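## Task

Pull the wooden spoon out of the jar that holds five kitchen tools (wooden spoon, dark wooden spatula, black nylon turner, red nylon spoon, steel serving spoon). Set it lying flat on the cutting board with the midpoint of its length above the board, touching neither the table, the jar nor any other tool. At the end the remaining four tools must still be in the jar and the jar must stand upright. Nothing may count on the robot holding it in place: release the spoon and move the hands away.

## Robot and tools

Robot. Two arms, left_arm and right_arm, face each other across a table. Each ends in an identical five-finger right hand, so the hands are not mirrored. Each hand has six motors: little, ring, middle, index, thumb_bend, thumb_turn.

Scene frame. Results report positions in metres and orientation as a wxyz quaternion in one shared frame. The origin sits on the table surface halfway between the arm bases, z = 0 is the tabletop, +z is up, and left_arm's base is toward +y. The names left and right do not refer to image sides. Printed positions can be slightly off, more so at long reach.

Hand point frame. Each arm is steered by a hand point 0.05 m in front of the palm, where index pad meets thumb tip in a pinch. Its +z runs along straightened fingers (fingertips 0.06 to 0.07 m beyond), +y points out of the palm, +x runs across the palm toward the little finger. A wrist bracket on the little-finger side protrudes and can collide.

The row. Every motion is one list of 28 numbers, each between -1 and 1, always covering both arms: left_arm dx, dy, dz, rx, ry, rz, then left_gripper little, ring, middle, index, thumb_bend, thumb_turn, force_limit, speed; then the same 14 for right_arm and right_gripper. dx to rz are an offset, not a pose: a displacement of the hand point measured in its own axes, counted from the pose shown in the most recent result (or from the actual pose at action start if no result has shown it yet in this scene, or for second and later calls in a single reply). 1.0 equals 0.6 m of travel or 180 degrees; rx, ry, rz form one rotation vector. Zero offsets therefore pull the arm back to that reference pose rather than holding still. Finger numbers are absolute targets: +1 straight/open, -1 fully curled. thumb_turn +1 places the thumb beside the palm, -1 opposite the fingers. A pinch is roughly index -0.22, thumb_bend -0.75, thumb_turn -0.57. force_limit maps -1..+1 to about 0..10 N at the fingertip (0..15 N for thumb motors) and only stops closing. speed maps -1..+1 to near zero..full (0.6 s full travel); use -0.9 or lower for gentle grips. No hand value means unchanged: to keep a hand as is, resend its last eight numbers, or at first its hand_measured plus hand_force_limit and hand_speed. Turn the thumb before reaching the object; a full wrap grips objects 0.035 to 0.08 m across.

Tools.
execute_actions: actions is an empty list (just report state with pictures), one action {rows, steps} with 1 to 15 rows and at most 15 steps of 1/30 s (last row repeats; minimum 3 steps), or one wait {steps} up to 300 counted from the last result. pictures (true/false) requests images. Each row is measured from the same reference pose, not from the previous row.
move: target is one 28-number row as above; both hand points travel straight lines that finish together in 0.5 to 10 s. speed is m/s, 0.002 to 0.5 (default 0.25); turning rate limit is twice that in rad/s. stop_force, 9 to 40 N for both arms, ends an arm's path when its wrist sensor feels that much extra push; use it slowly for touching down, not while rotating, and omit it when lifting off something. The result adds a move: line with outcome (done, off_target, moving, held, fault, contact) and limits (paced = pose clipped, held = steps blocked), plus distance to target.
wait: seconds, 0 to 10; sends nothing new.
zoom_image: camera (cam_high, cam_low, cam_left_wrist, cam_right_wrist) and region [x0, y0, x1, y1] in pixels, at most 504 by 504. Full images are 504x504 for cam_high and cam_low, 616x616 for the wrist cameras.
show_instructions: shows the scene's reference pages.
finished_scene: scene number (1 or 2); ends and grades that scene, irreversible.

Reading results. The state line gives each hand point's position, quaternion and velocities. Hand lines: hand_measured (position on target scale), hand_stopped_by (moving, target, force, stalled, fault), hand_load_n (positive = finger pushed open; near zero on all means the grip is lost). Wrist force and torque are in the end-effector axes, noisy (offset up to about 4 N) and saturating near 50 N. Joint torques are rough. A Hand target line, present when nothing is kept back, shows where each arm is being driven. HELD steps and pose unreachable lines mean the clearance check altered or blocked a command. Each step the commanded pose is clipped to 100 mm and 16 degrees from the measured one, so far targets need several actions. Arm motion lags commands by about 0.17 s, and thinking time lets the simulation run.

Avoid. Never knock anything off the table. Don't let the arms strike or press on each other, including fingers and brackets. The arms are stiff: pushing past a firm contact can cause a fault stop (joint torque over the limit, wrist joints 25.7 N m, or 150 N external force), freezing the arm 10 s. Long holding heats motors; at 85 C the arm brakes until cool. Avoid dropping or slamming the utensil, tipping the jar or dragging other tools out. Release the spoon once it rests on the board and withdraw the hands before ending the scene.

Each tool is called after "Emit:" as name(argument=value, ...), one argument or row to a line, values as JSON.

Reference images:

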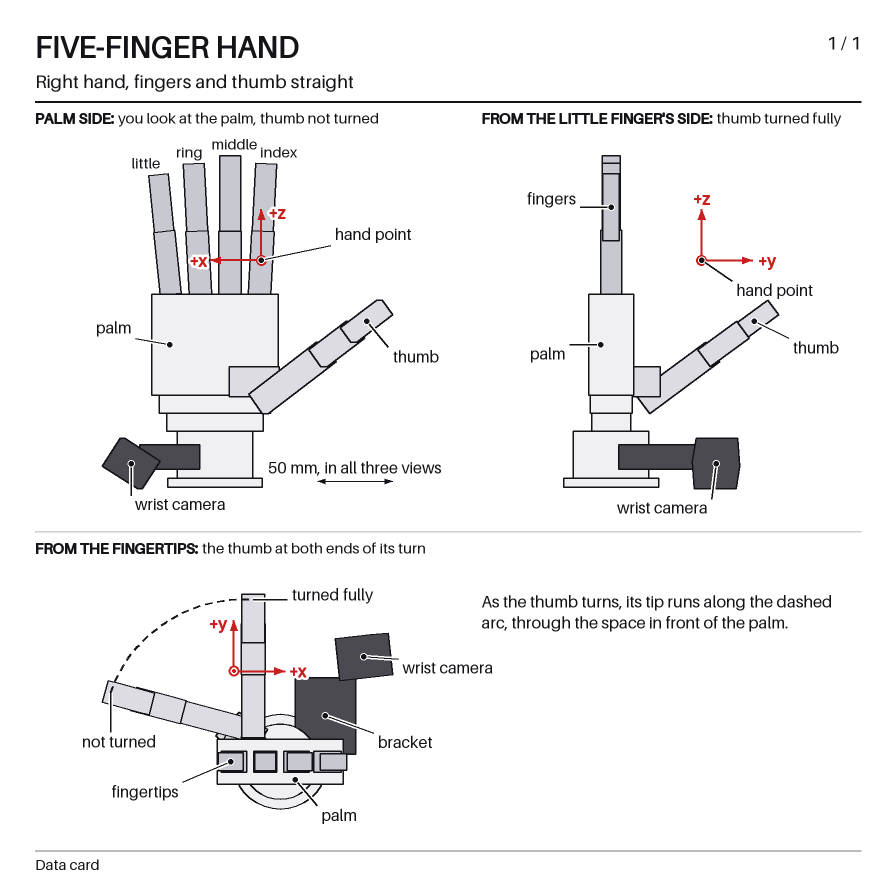

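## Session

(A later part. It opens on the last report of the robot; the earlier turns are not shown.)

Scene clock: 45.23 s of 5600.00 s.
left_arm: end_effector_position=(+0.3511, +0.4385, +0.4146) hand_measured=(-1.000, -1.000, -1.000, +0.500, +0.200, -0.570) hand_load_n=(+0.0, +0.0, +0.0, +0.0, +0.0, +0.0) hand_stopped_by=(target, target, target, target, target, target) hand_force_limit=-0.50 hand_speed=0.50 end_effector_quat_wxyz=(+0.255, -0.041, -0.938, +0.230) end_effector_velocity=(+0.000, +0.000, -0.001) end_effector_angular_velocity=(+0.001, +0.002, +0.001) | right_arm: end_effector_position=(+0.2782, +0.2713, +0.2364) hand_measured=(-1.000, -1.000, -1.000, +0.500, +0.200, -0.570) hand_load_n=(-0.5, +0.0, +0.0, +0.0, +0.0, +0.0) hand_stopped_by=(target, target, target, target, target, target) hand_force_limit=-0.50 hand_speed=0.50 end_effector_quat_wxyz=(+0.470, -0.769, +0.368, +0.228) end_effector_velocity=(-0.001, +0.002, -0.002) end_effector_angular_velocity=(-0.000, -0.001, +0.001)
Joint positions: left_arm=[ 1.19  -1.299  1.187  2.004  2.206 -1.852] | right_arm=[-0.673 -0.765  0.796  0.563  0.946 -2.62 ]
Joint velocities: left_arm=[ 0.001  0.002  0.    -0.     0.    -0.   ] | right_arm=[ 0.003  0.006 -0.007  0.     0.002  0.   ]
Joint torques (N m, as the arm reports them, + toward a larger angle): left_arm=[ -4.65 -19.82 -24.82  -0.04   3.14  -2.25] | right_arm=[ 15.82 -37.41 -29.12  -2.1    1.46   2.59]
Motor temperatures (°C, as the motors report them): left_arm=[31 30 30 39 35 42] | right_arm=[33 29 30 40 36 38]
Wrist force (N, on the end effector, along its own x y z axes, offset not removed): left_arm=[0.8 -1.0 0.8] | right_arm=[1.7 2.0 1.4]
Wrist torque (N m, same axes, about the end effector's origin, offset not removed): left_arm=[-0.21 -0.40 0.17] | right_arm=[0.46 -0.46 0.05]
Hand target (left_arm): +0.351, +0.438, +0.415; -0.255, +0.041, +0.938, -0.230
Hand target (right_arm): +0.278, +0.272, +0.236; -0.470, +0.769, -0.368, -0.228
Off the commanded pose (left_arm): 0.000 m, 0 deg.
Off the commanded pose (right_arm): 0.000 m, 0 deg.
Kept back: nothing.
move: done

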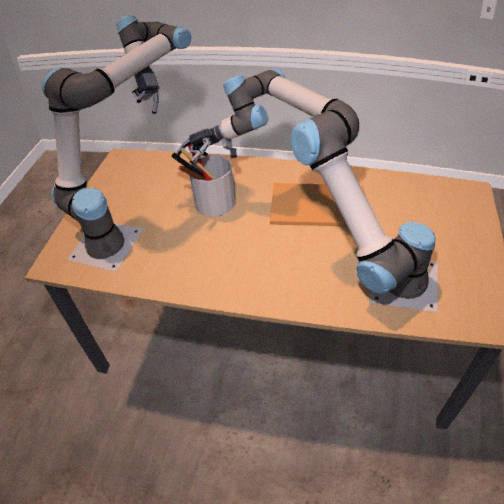

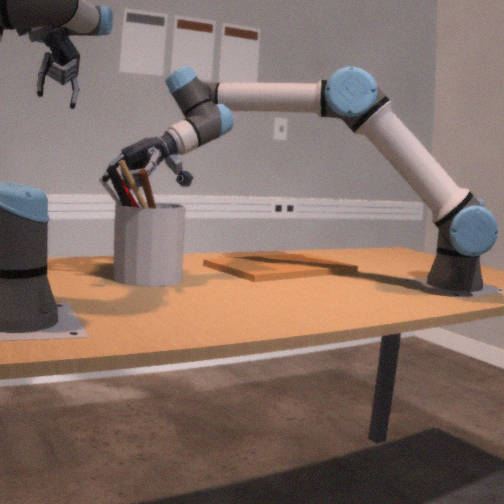

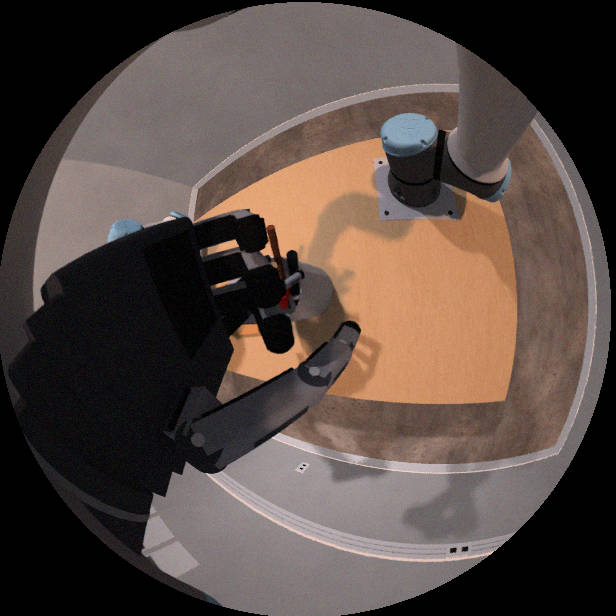

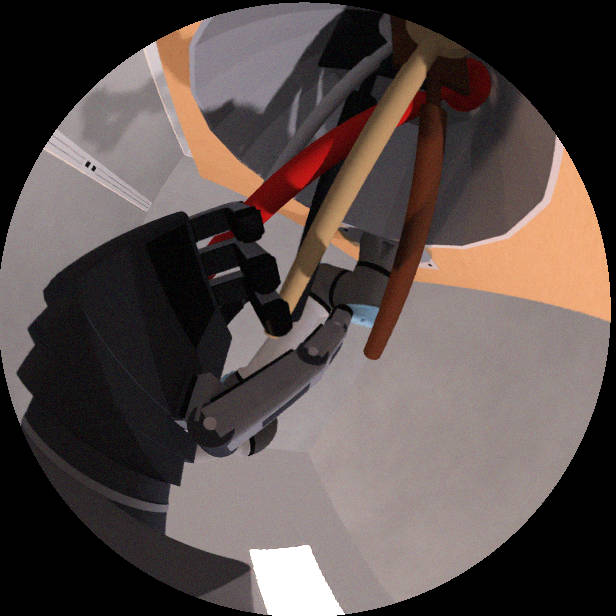

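Emit:
execute_actions(
  actions=[
    {"rows":[[0,0,0,0,0,0,-1,-1,-1,0.5,0.2,-0.57,-0.5,0.5, 0,0,0,0,0,0,-1,-1,-1,-0.4,-0.9,-0.57,0.2,-0.5]],"steps":15},
  ],
)

Emit:
wait(
  seconds=2,
)

Emit:
zoom_image(
  camera="cam_low",
  region=[80, 120, 280, 260],
)

Scene clock: 45.73 s of 5600.00 s.
left_arm: end_effector_position=(+0.3511, +0.4385, +0.4146) hand_measured=(-1.000, -1.000, -1.000, +0.500, +0.200, -0.570) hand_load_n=(+0.0, +0.0, +0.0, +0.0, +0.0, +0.0) hand_stopped_by=(target, target, target, target, target, target) hand_force_limit=-0.50 hand_speed=0.50 end_effector_quat_wxyz=(+0.255, -0.041, -0.938, +0.230) end_effector_velocity=(+0.000, +0.000, -0.000) end_effector_angular_velocity=(-0.001, +0.001, +0.001) | right_arm: end_effector_position=(+0.2781, +0.2714, +0.2363) hand_measured=(-1.000, -1.000, -1.000, +0.252, +0.044, -0.570) hand_load_n=(+0.0, +0.0, +0.0, +1.0, +0.0, +0.0) hand_stopped_by=(target, target, target, moving, moving, target) hand_force_limit=0.20 hand_speed=-0.50 end_effector_quat_wxyz=(+0.470, -0.769, +0.368, +0.228) end_effector_velocity=(+0.000, -0.001, +0.000) end_effector_angular_velocity=(+0.000, -0.001, +0.001)
Joint positions: left_arm=[ 1.19  -1.299  1.187  2.004  2.206 -1.852] | right_arm=[-0.673 -0.765  0.796  0.563  0.946 -2.62 ]
Joint velocities: left_arm=[ 0.001  0.001 -0.     0.     0.001  0.001] | right_arm=[-0.001 -0.001  0.001  0.    -0.001 -0.002]
Joint torques (N m, as the arm reports them, + toward a larger angle): left_arm=[ -4.48 -20.11 -24.94  -0.08   3.11  -2.26] | right_arm=[  2.15 -57.89 -13.9   -1.51  -1.21   0.81]
Motor temperatures (°C, as the motors report them): left_arm=[31 30 30 39 35 42] | right_arm=[33 29 30 40 36 38]
Wrist force (N, on the end effector, along its own x y z axes, offset not removed): left_arm=[-0.7 -1.4 0.6] | right_arm=[1.2 0.9 2.3]
Wrist torque (N m, same axes, about the end effector's origin, offset not removed): left_arm=[-0.14 -0.18 0.01] | right_arm=[0.19 -0.37 0.08]
Steps of this call (steps 1 to 3: nothing new was sent; steps 4 to 15: the first 12 steps of this action). Readings (end_effector_position | what the end effector reports):
4: left_arm (+0.3511, +0.4385, +0.4146) | right_arm (+0.2782, +0.2715, +0.2362) | left_arm hand_measured=(-1.000, -1.000, -1.000, +0.500, +0.200, -0.570) hand_load_n=(+0.0, +0.0, +0.0, +0.0, +0.0, +0.0) hand_stopped_by=(target, target, target, target, target, target) hand_force_limit=-0.50 hand_speed=0.50 | right_arm hand_measured=(-1.000, -1.000, -1.000, +0.500, +0.200, -0.570) hand_load_n=(-0.5, +0.0, +0.0, +0.0, +0.0, +0.0) hand_stopped_by=(target, target, target, moving, moving, target) hand_force_limit=0.20 hand_speed=-0.50
5: left_arm (+0.3511, +0.4385, +0.4146) | right_arm (+0.2782, +0.2715, +0.2362) | left_arm hand_measured=(-1.000, -1.000, -1.000, +0.500, +0.200, -0.570) hand_load_n=(+0.0, +0.0, +0.0, +0.0, +0.0, +0.0) hand_stopped_by=(target, target, target, target, target, target) hand_force_limit=-0.50 hand_speed=0.50 | right_arm hand_measured=(-1.000, -1.000, -1.000, +0.500, +0.200, -0.570) hand_load_n=(-0.5, +0.0, +0.0, +0.0, +0.0, +0.0) hand_stopped_by=(target, target, target, moving, moving, target) hand_force_limit=0.20 hand_speed=-0.50
7: left_arm (+0.3511, +0.4385, +0.4146) | right_arm (+0.2782, +0.2715, +0.2362) | left_arm hand_measured=(-1.000, -1.000, -1.000, +0.500, +0.200, -0.570) hand_load_n=(+0.0, +0.0, +0.0, +0.0, +0.0, +0.0) hand_stopped_by=(target, target, target, target, target, target) hand_force_limit=-0.50 hand_speed=0.50 | right_arm hand_measured=(-1.000, -1.000, -1.000, +0.474, +0.184, -0.570) hand_load_n=(-0.5, +0.0, +0.0, +0.0, +0.0, +0.0) hand_stopped_by=(target, target, target, moving, moving, target) hand_force_limit=0.20 hand_speed=-0.50
11: left_arm (+0.3511, +0.4385, +0.4146) | right_arm (+0.2781, +0.2715, +0.2363) | left_arm hand_measured=(-1.000, -1.000, -1.000, +0.500, +0.200, -0.570) hand_load_n=(+0.0, +0.0, +0.0, +0.0, +0.0, +0.0) hand_stopped_by=(target, target, target, target, target, target) hand_force_limit=-0.50 hand_speed=0.50 | right_arm hand_measured=(-1.000, -1.000, -1.000, +0.364, +0.114, -0.570) hand_load_n=(-0.5, +0.0, +0.0, +0.0, +0.0, +0.0) hand_stopped_by=(target, target, target, moving, moving, target) hand_force_limit=0.20 hand_speed=-0.50
15: the state above

Scene clock: 47.83 s of 5600.00 s.
left_arm: end_effector_position=(+0.3511, +0.4385, +0.4146) hand_measured=(-1.000, -1.000, -1.000, +0.500, +0.200, -0.570) hand_load_n=(+0.0, +0.0, +0.0, +0.0, +0.0, +0.0) hand_stopped_by=(target, target, target, target, target, target) hand_force_limit=-0.50 hand_speed=0.50 end_effector_quat_wxyz=(+0.255, -0.041, -0.938, +0.230) end_effector_velocity=(+0.001, +0.000, -0.001) end_effector_angular_velocity=(+0.002, +0.003, +0.001) | right_arm: end_effector_position=(+0.2782, +0.2713, +0.2364) hand_measured=(-1.000, -1.000, -1.000, -0.326, -0.362, -0.570) hand_load_n=(+0.0, +0.0, +0.0, +11.0, +8.0, +0.0) hand_stopped_by=(target, target, target, force, force, target) hand_force_limit=0.20 hand_speed=-0.50 end_effector_quat_wxyz=(+0.470, -0.769, +0.368, +0.228) end_effector_velocity=(-0.001, +0.000, -0.000) end_effector_angular_velocity=(-0.000, +0.000, +0.000)
Joint positions: left_arm=[ 1.19  -1.299  1.187  2.004  2.206 -1.852] | right_arm=[-0.673 -0.765  0.796  0.563  0.946 -2.62 ]
Joint velocities: left_arm=[ 0.001  0.003  0.     0.    -0.    -0.001] | right_arm=[ 0.001  0.    -0.     0.     0.     0.001]
Joint torques (N m, as the arm reports them, + toward a larger angle): left_arm=[ -4.97 -19.85 -25.14  -0.07   3.05  -2.19] | right_arm=[-12.34 -57.34 -12.77  -1.59  -2.23  -2.34]
Motor temperatures (°C, as the motors report them): left_arm=[31 30 30 39 35 42] | right_arm=[33 29 30 40 36 38]
Wrist force (N, on the end effector, along its own x y z axes, offset not removed): left_arm=[0.2 -1.1 0.9] | right_arm=[-0.1 1.5 2.0]
Wrist torque (N m, same axes, about the end effector's origin, offset not removed): left_arm=[-0.20 -0.27 0.11] | right_arm=[0.33 -0.20 -0.04]
Hand target (left_arm): +0.351, +0.438, +0.415; -0.255, +0.041, +0.938, -0.230
Hand target (right_arm): +0.278, +0.271, +0.236; -0.470, +0.769, -0.368, -0.228
Off the commanded pose (left_arm): 0.000 m, 0 deg.
Off the commanded pose (right_arm): 0.000 m, 0 deg.
Kept back: nothing.
Steps of this call (steps 1 to 3: the last 3 steps of your previous action; steps 4 to 63: nothing new was sent). Readings (end_effector_position | what the end effector reports):
1: left_arm (+0.3511, +0.4385, +0.4146) | right_arm (+0.2781, +0.2714, +0.2363) | left_arm hand_measured=(-1.000, -1.000, -1.000, +0.500, +0.200, -0.570) hand_load_n=(+0.0, +0.0, +0.0, +0.0, +0.0, +0.0) hand_stopped_by=(target, target, target, target, target, target) hand_force_limit=-0.50 hand_speed=0.50 | right_arm hand_measured=(-1.000, -1.000, -1.000, +0.226, +0.026, -0.570) hand_load_n=(+0.0, +0.0, +0.0, +1.0, +0.0, +0.0) hand_stopped_by=(target, target, target, moving, moving, target) hand_force_limit=0.20 hand_speed=-0.50
2: left_arm (+0.3511, +0.4385, +0.4146) | right_arm (+0.2781, +0.2714, +0.2363) | left_arm hand_measured=(-1.000, -1.000, -1.000, +0.500, +0.200, -0.570) hand_load_n=(+0.0, +0.0, +0.0, +0.0, +0.0, +0.0) hand_stopped_by=(target, target, target, target, target, target) hand_force_limit=-0.50 hand_speed=0.50 | right_arm hand_measured=(-1.000, -1.000, -1.000, +0.198, +0.008, -0.570) hand_load_n=(+0.0, +0.0, +0.0, +0.5, +0.0, +0.0) hand_stopped_by=(target, target, target, moving, moving, target) hand_force_limit=0.20 hand_speed=-0.50
4: left_arm (+0.3511, +0.4385, +0.4146) | right_arm (+0.2781, +0.2714, +0.2363) | left_arm hand_measured=(-1.000, -1.000, -1.000, +0.500, +0.200, -0.570) hand_load_n=(+0.0, +0.0, +0.0, +0.0, +0.0, +0.0) hand_stopped_by=(target, target, target, target, target, target) hand_force_limit=-0.50 hand_speed=0.50 | right_arm hand_measured=(-1.000, -1.000, -1.000, +0.142, -0.026, -0.570) hand_load_n=(+0.0, +0.0, +0.0, +0.5, +0.0, +0.0) hand_stopped_by=(target, target, target, moving, moving, target) hand_force_limit=0.20 hand_speed=-0.50
8: left_arm (+0.3511, +0.4385, +0.4146) | right_arm (+0.2780, +0.2714, +0.2364) | left_arm hand_measured=(-1.000, -1.000, -1.000, +0.500, +0.200, -0.570) hand_load_n=(+0.0, +0.0, +0.0, +0.0, +0.0, +0.0) hand_stopped_by=(target, target, target, target, target, target) hand_force_limit=-0.50 hand_speed=0.50 | right_arm hand_measured=(-1.000, -1.000, -1.000, +0.030, -0.096, -0.570) hand_load_n=(+0.0, +0.0, +0.0, +0.0, +0.0, +0.0) hand_stopped_by=(target, target, target, moving, moving, target) hand_force_limit=0.20 hand_speed=-0.50
63: the state above

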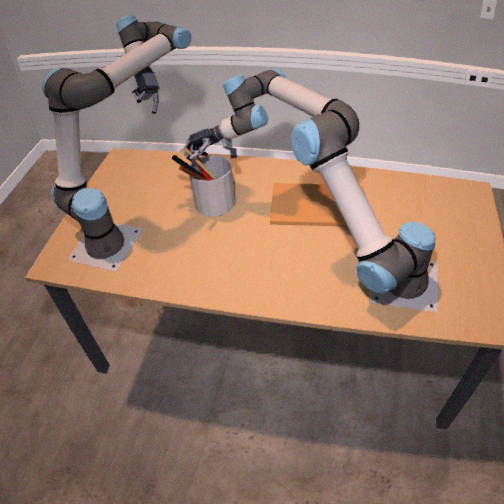

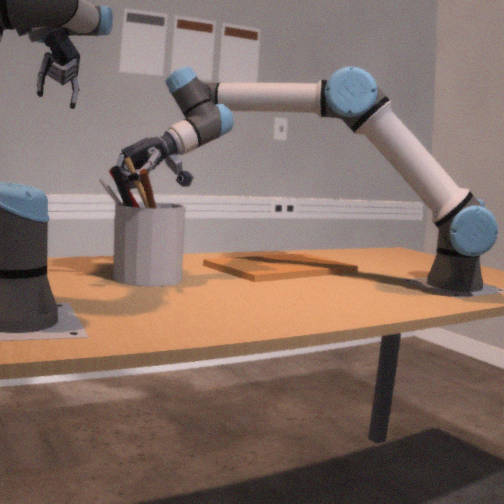

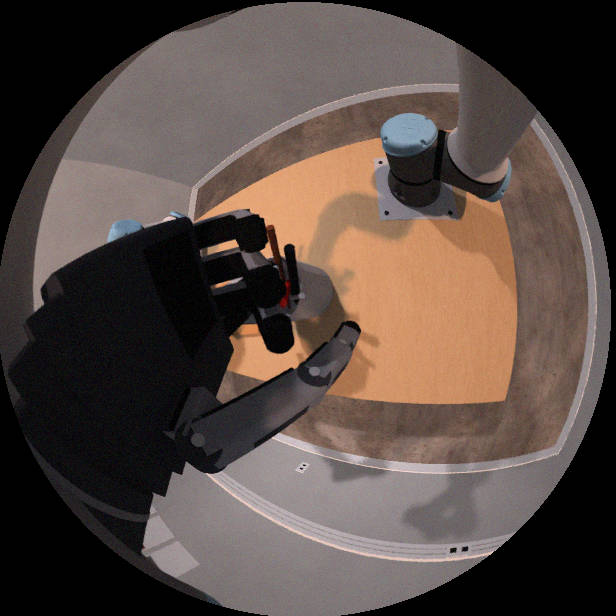

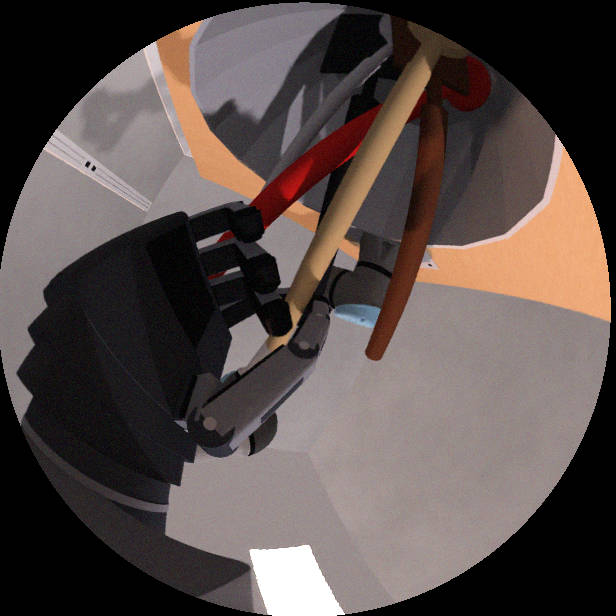

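Region (80, 120, 280, 260) of cam_low's 504x504 image, scaled by 2.520, with more detail than that image has; it fills the top 353 rows of this view, and the rest is white.

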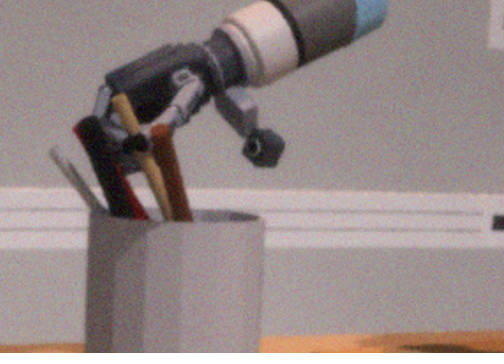

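Emit:
move(
  target=[0,0,0,0,0,0,-1,-1,-1,0.5,0.2,-0.57,-0.5,0.5, -0.316,-0.266,-0.1,0,0,0,-1,-1,-1,-0.4,-0.9,-0.57,0.2,-0.5],
  speed=0.08,
)

Scene clock: 51.80 s of 5600.00 s.
left_arm: end_effector_position=(+0.3511, +0.4385, +0.4146) hand_measured=(-1.000, -1.000, -1.000, +0.500, +0.200, -0.570) hand_load_n=(+0.0, +0.0, +0.0, +0.0, +0.0, +0.0) hand_stopped_by=(target, target, target, target, target, target) hand_force_limit=-0.50 hand_speed=0.50 end_effector_quat_wxyz=(+0.255, -0.041, -0.938, +0.230) end_effector_velocity=(+0.000, +0.000, -0.000) end_effector_angular_velocity=(+0.002, +0.002, +0.001) | right_arm: end_effector_position=(+0.2838, +0.3293, +0.4835) hand_measured=(-1.000, -1.000, -1.000, -0.326, -0.362, -0.570) hand_load_n=(+0.0, +0.0, +0.0, +10.5, +8.5, +0.0) hand_stopped_by=(target, target, target, force, force, target) hand_force_limit=0.20 hand_speed=-0.50 end_effector_quat_wxyz=(+0.602, -0.660, +0.379, +0.241) end_effector_velocity=(-0.000, +0.001, +0.002) end_effector_angular_velocity=(+0.010, +0.004, +0.003)
Joint positions: left_arm=[ 1.19  -1.299  1.187  2.004  2.206 -1.852] | right_arm=[-0.614 -0.633  0.036  0.78   1.069 -2.329]
Joint velocities: left_arm=[ 0.001  0.001  0.001  0.    -0.    -0.001] | right_arm=[-0.     0.    -0.    -0.01  -0.005  0.009]
Joint torques (N m, as the arm reports them, + toward a larger angle): left_arm=[ -5.24 -20.18 -24.54  -0.03   3.12  -2.16] | right_arm=[ 12.51 -57.83 -26.15  -3.46  -2.28   2.62]
Motor temperatures (°C, as the motors report them): left_arm=[31 30 30 39 35 42] | right_arm=[33 29 30 40 36 38]
Wrist force (N, on the end effector, along its own x y z axes, offset not removed): left_arm=[0.5 -2.0 0.7] | right_arm=[1.1 1.5 2.3]
Wrist torque (N m, same axes, about the end effector's origin, offset not removed): left_arm=[-0.27 -0.33 0.11] | right_arm=[0.20 -0.39 0.00]
Hand target (left_arm): +0.351, +0.438, +0.415; -0.255, +0.041, +0.938, -0.230
Hand target (right_arm): +0.284, +0.329, +0.484; -0.602, +0.660, -0.379, -0.241
Off the commanded pose (left_arm): 0.000 m, 0 deg.
Off the commanded pose (right_arm): 0.002 m, 20 deg; orientation clipped at the last step of the last action.
elbow stopped short (right arm): the move would have taken joint 3 (elbow) straighter than the controller allows; a more bent joint 3 avoids this.
Kept back: nothing.
move: off_target (right_arm); limits=paced

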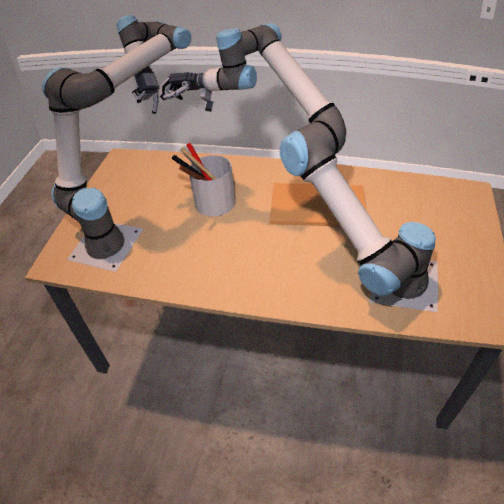

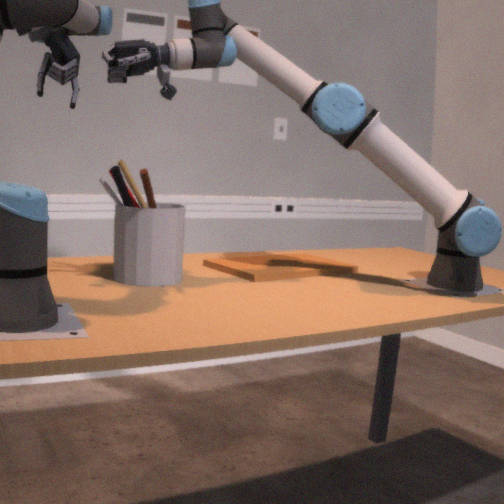

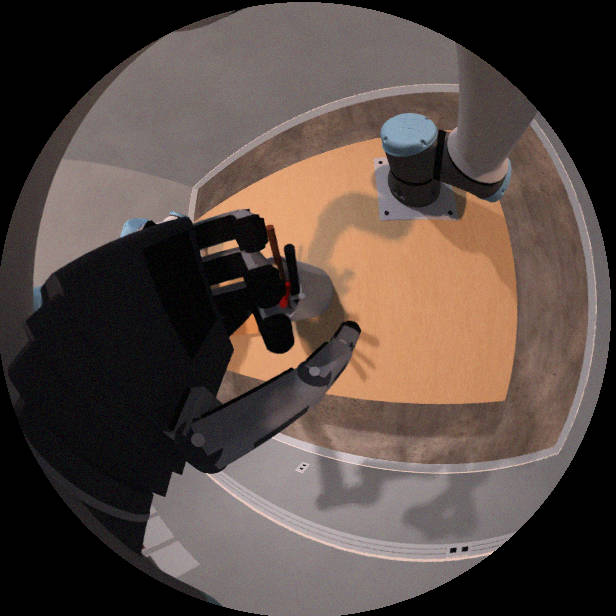

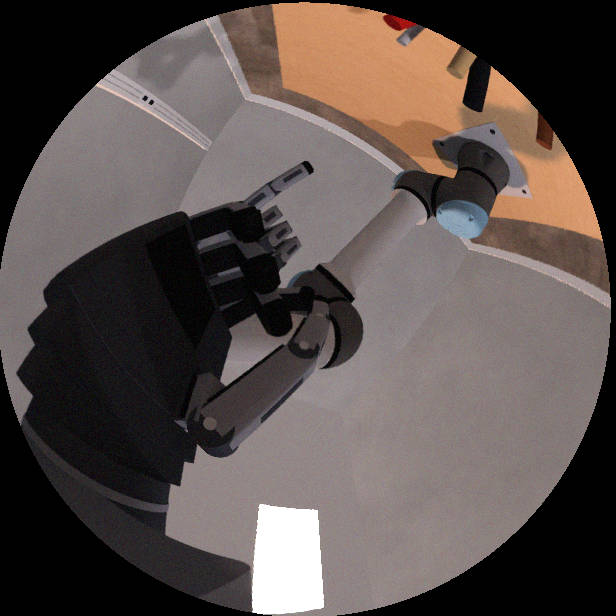

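Emit:
move(
  target=[0,0,0,0,0,0,-1,-1,-1,0.5,0.2,-0.57,-0.5,0.5, 0.262,0.188,-0.117,-0.096,0.05,-0.015,-1,-1,-1,0.5,0.2,-0.57,-0.5,0.5],
  speed=0.15,
)

Emit:
zoom_image(
  camera="cam_high",
  region=[130, 110, 290, 230],
)

Emit:
zoom_image(
  camera="cam_low",
  region=[80, 120, 280, 260],
)

Scene clock: 54.10 s of 5600.00 s.
left_arm: end_effector_position=(+0.3511, +0.4385, +0.4146) hand_measured=(-1.000, -1.000, -1.000, +0.500, +0.200, -0.570) hand_load_n=(+0.0, +0.0, +0.0, +0.0, +0.0, +0.0) hand_stopped_by=(target, target, target, target, target, target) hand_force_limit=-0.50 hand_speed=0.50 end_effector_quat_wxyz=(+0.255, -0.041, -0.938, +0.230) end_effector_velocity=(+0.000, -0.000, -0.000) end_effector_angular_velocity=(+0.001, +0.001, -0.001) | right_arm: end_effector_position=(+0.2789, +0.2289, +0.3040) hand_measured=(-1.000, -1.000, -1.000, +0.500, +0.200, -0.570) hand_load_n=(+0.0, +0.0, +0.0, +0.0, +0.0, +0.0) hand_stopped_by=(target, target, target, target, target, target) hand_force_limit=-0.50 hand_speed=0.50 end_effector_quat_wxyz=(+0.470, -0.769, +0.369, +0.228) end_effector_velocity=(-0.001, -0.001, -0.002) end_effector_angular_velocity=(+0.001, +0.001, +0.002)
Joint positions: left_arm=[ 1.19  -1.299  1.187  2.004  2.206 -1.852] | right_arm=[-0.719 -0.88   0.826  0.667  0.911 -2.65 ]
Joint velocities: left_arm=[-0.     0.002 -0.001  0.    -0.     0.001] | right_arm=[-0.001 -0.004  0.013 -0.007 -0.003 -0.001]
Joint torques (N m, as the arm reports them, + toward a larger angle): left_arm=[ -4.26 -20.41 -25.08   0.06   3.08  -2.1 ] | right_arm=[-13.35 -52.   -14.36  -2.24  -2.15  -2.29]
Motor temperatures (°C, as the motors report them): left_arm=[31 30 30 39 35 42] | right_arm=[33 29 30 40 36 38]
Wrist force (N, on the end effector, along its own x y z axes, offset not removed): left_arm=[-0.4 -0.2 0.6] | right_arm=[0.0 1.8 3.4]
Wrist torque (N m, same axes, about the end effector's origin, offset not removed): left_arm=[-0.01 -0.20 0.10] | right_arm=[0.20 -0.25 -0.03]
Hand target (left_arm): +0.351, +0.438, +0.415; -0.255, +0.041, +0.938, -0.230
Hand target (right_arm): +0.279, +0.229, +0.304; -0.470, +0.769, -0.369, -0.228
Off the commanded pose (left_arm): 0.000 m, 0 deg.
Off the commanded pose (right_arm): 0.000 m, 0 deg.
Kept back: nothing.
move: done

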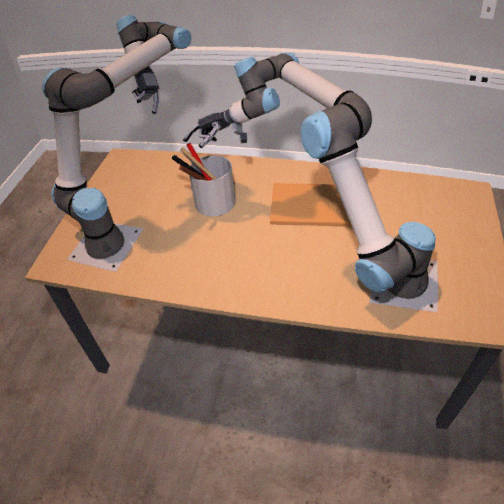

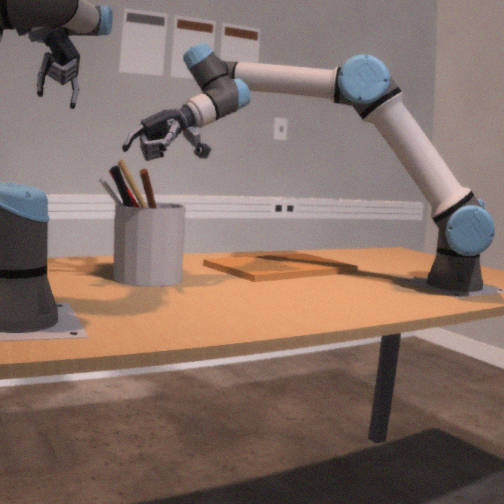

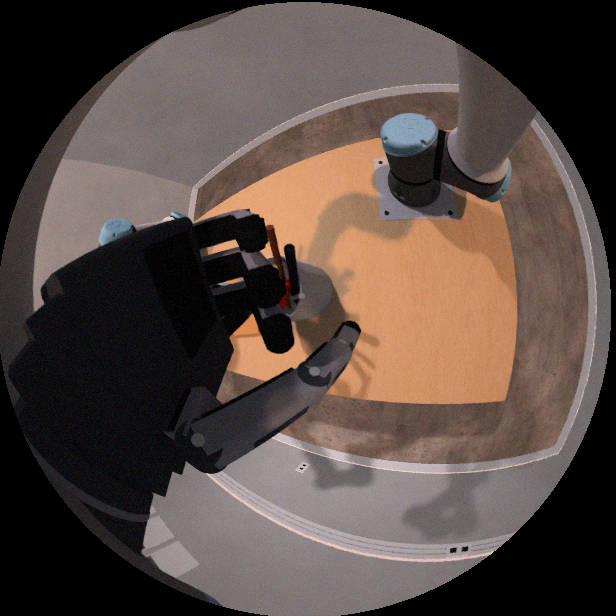

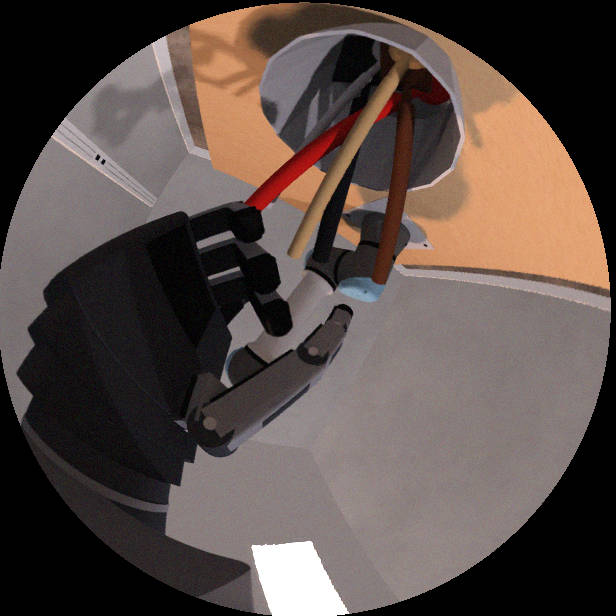

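Region (130, 110, 290, 230) of cam_high's 504x504 image, scaled by 3.150, with more detail than that image has; it fills the top 378 rows of this view, and the rest is white.

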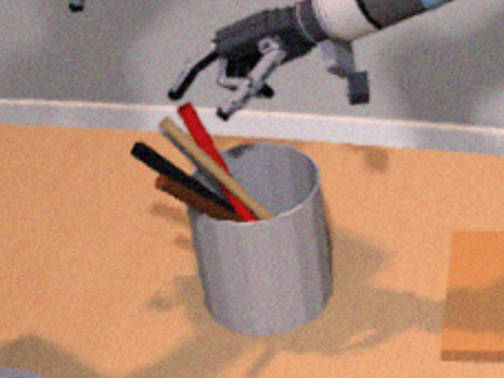

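Region (80, 120, 280, 260) of cam_low's 504x504 image, scaled by 2.520, with more detail than that image has; it fills the top 353 rows of this view, and the rest is white.

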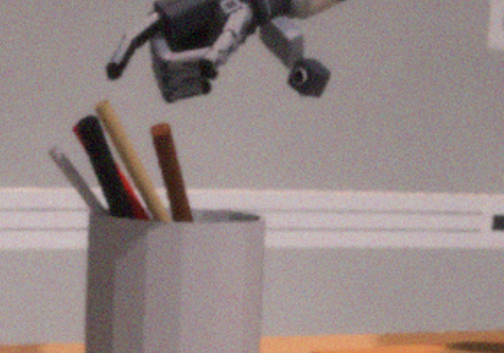

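Emit:
move(
  target=[0,0,0,0,0,0,-1,-1,-1,0.5,0.2,-0.57,-0.5,0.5, 0.057,0.055,0.114,0,0,0,-1,-1,-1,0.5,0.2,-0.57,-0.5,0.5],
  speed=0.04,
)

Emit:
move(
  target=[0,0,0,0,0,0,-1,-1,-1,0.5,0.2,-0.57,-0.5,0.5, 0,0,0,0,0,0,-1,-1,-1,-0.6,-1,-0.57,1,-0.6],
)

Emit:
zoom_image(
  camera="cam_low",
  region=[80, 120, 280, 260],
)

Emit:
zoom_image(
  camera="cam_high",
  region=[130, 110, 290, 230],
)

Scene clock: 56.83 s of 5600.00 s.
left_arm: end_effector_position=(+0.3511, +0.4385, +0.4146) hand_measured=(-1.000, -1.000, -1.000, +0.500, +0.200, -0.570) hand_load_n=(+0.0, +0.0, +0.0, +0.0, +0.0, +0.0) hand_stopped_by=(target, target, target, target, target, target) hand_force_limit=-0.50 hand_speed=0.50 end_effector_quat_wxyz=(+0.255, -0.041, -0.938, +0.230) end_effector_velocity=(-0.000, +0.000, +0.000) end_effector_angular_velocity=(+0.000, -0.000, +0.001) | right_arm: end_effector_position=(+0.2741, +0.2681, +0.2310) hand_measured=(-1.000, -1.000, -1.000, +0.500, +0.200, -0.570) hand_load_n=(+0.0, +0.0, +0.0, +0.0, +0.0, +0.0) hand_stopped_by=(target, target, target, target, target, target) hand_force_limit=-0.50 hand_speed=0.50 end_effector_quat_wxyz=(+0.470, -0.769, +0.369, +0.228) end_effector_velocity=(-0.000, +0.001, -0.002) end_effector_angular_velocity=(+0.000, -0.001, +0.001)
Joint positions: left_arm=[ 1.19  -1.299  1.187  2.004  2.206 -1.852] | right_arm=[-0.671 -0.782  0.839  0.536  0.95  -2.616]
Joint velocities: left_arm=[-0.    -0.001 -0.     0.    -0.    -0.001] | right_arm=[ 0.002  0.004 -0.001 -0.003  0.001  0.   ]
Joint torques (N m, as the arm reports them, + toward a larger angle): left_arm=[ -4.97 -20.54 -25.37   0.     3.1   -2.15] | right_arm=[ 13.54 -38.71 -31.82  -2.15   1.55   2.54]
Motor temperatures (°C, as the motors report them): left_arm=[31 30 30 39 35 42] | right_arm=[33 29 30 40 36 38]
Wrist force (N, on the end effector, along its own x y z axes, offset not removed): left_arm=[0.0 -2.1 1.3] | right_arm=[1.5 2.8 3.1]
Wrist torque (N m, same axes, about the end effector's origin, offset not removed): left_arm=[-0.32 -0.31 0.04] | right_arm=[0.38 -0.44 0.15]
Hand target (left_arm): +0.351, +0.438, +0.415; -0.255, +0.041, +0.938, -0.230
Hand target (right_arm): +0.274, +0.268, +0.231; -0.470, +0.769, -0.369, -0.228
Off the commanded pose (left_arm): 0.000 m, 0 deg.
Off the commanded pose (right_arm): 0.000 m, 0 deg.
Kept back: nothing.
move: done

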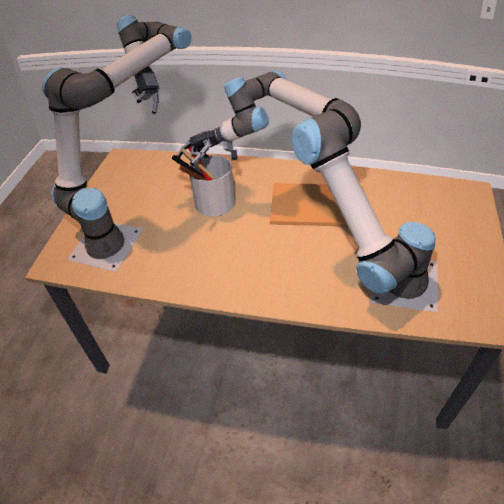

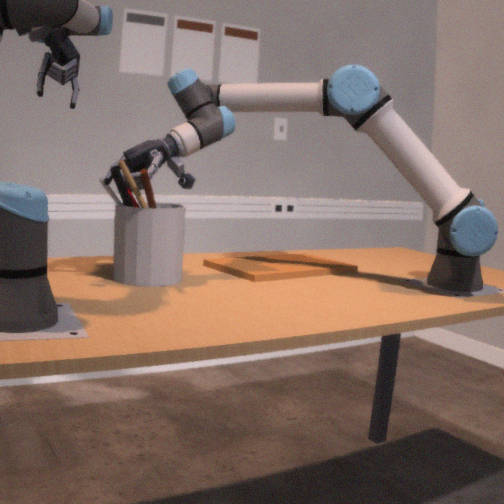

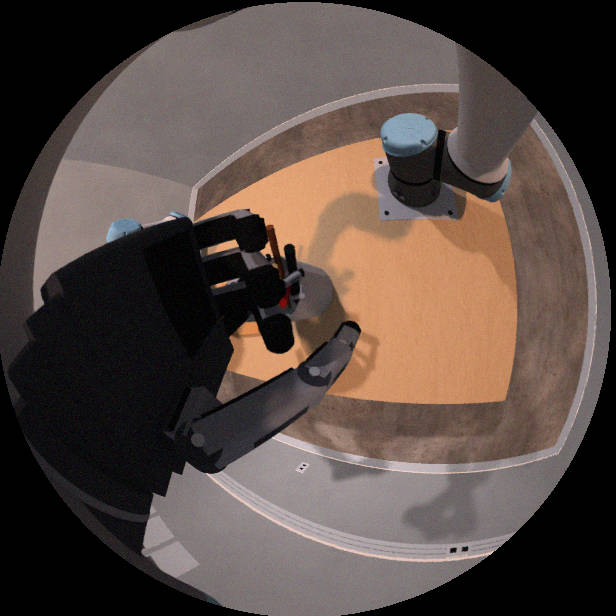

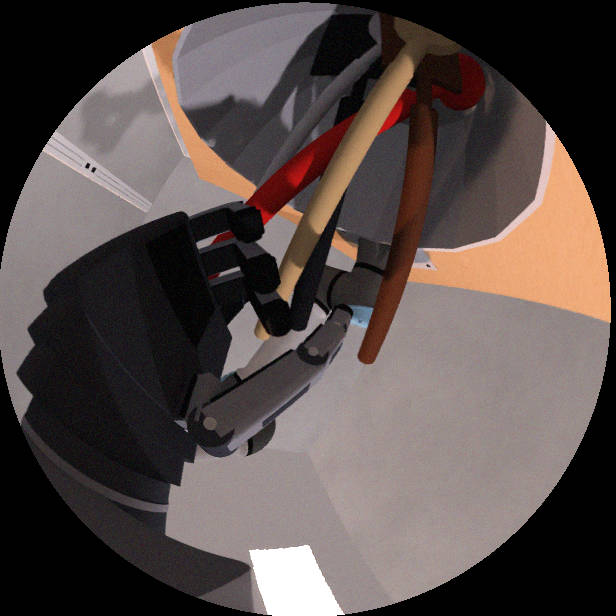

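Scene clock: 58.63 s of 5600.00 s.
left_arm: end_effector_position=(+0.3511, +0.4385, +0.4146) hand_measured=(-1.000, -1.000, -1.000, +0.500, +0.200, -0.570) hand_load_n=(+0.0, +0.0, +0.0, +0.0, +0.0, +0.0) hand_stopped_by=(target, target, target, target, target, target) hand_force_limit=-0.50 hand_speed=0.50 end_effector_quat_wxyz=(+0.255, -0.041, -0.938, +0.230) end_effector_velocity=(+0.000, +0.000, -0.000) end_effector_angular_velocity=(-0.000, +0.000, +0.002) | right_arm: end_effector_position=(+0.2741, +0.2681, +0.2311) hand_measured=(-1.000, -1.000, -1.000, -0.330, -0.398, -0.570) hand_load_n=(+0.0, +0.0, +0.0, +12.5, +14.0, +0.0) hand_stopped_by=(target, target, target, force, force, target) hand_force_limit=1.00 hand_speed=-0.60 end_effector_quat_wxyz=(+0.470, -0.769, +0.369, +0.228) end_effector_velocity=(-0.000, -0.000, +0.000) end_effector_angular_velocity=(+0.000, +0.001, +0.001)
Joint positions: left_arm=[ 1.19  -1.299  1.187  2.004  2.206 -1.852] | right_arm=[-0.671 -0.782  0.839  0.536  0.95  -2.616]
Joint velocities: left_arm=[ 0.001  0.     0.    -0.001  0.001 -0.001] | right_arm=[-0.     0.     0.     0.    -0.002  0.   ]
Joint torques (N m, as the arm reports them, + toward a larger angle): left_arm=[ -4.79 -20.57 -24.89  -0.06   3.01  -2.16] | right_arm=[ -6.09 -57.66 -12.5    3.1   -2.4   -1.87]
Motor temperatures (°C, as the motors report them): left_arm=[31 30 30 39 35 42] | right_arm=[33 29 30 40 36 38]
Wrist force (N, on the end effector, along its own x y z axes, offset not removed): left_arm=[-1.1 -1.8 0.1] | right_arm=[2.9 0.3 2.4]
Wrist torque (N m, same axes, about the end effector's origin, offset not removed): left_arm=[-0.21 -0.11 -0.05] | right_arm=[0.04 -0.68 0.17]
Hand target (left_arm): +0.351, +0.438, +0.415; -0.255, +0.041, +0.938, -0.230
Hand target (right_arm): +0.274, +0.268, +0.231; -0.470, +0.769, -0.369, -0.228
Off the commanded pose (left_arm): 0.000 m, 0 deg.
Off the commanded pose (right_arm): 0.000 m, 0 deg.
Kept back: nothing.
move: done

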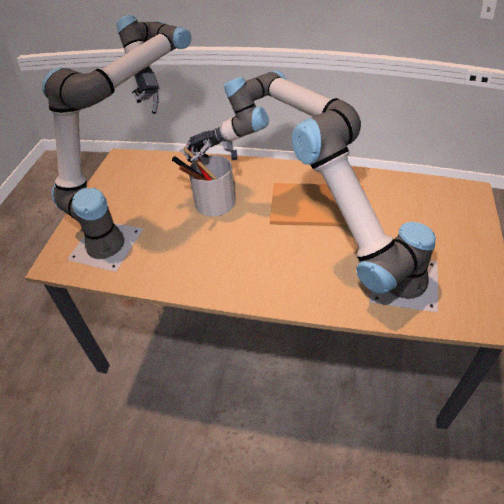

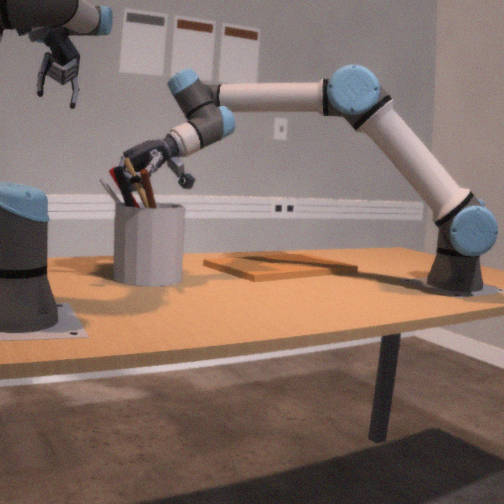

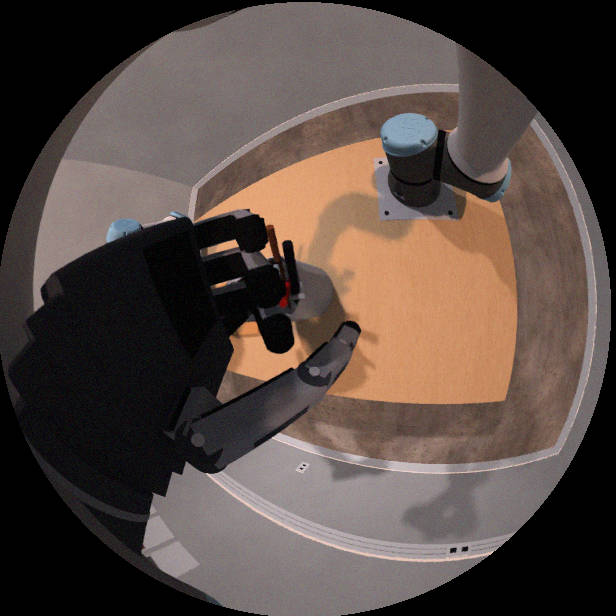

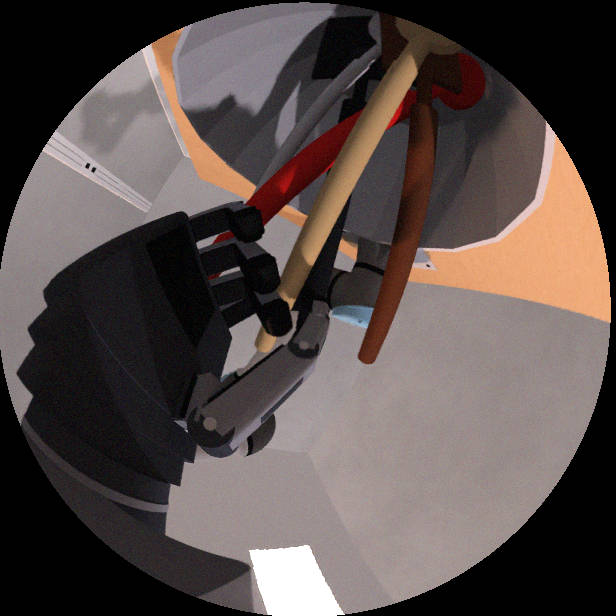

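Region (80, 120, 280, 260) of cam_low's 504x504 image, scaled by 2.520, with more detail than that image has; it fills the top 353 rows of this view, and the rest is white.

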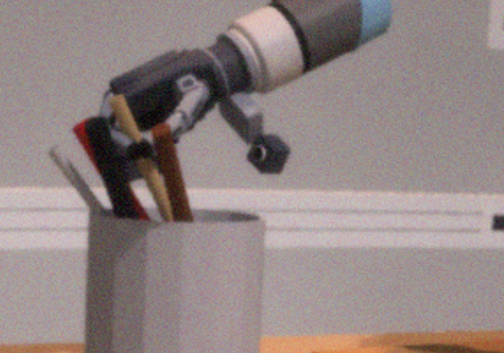

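Region (130, 110, 290, 230) of cam_high's 504x504 image, scaled by 3.150, with more detail than that image has; it fills the top 378 rows of this view, and the rest is white.

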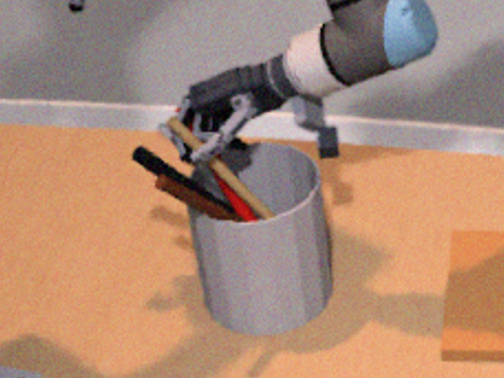

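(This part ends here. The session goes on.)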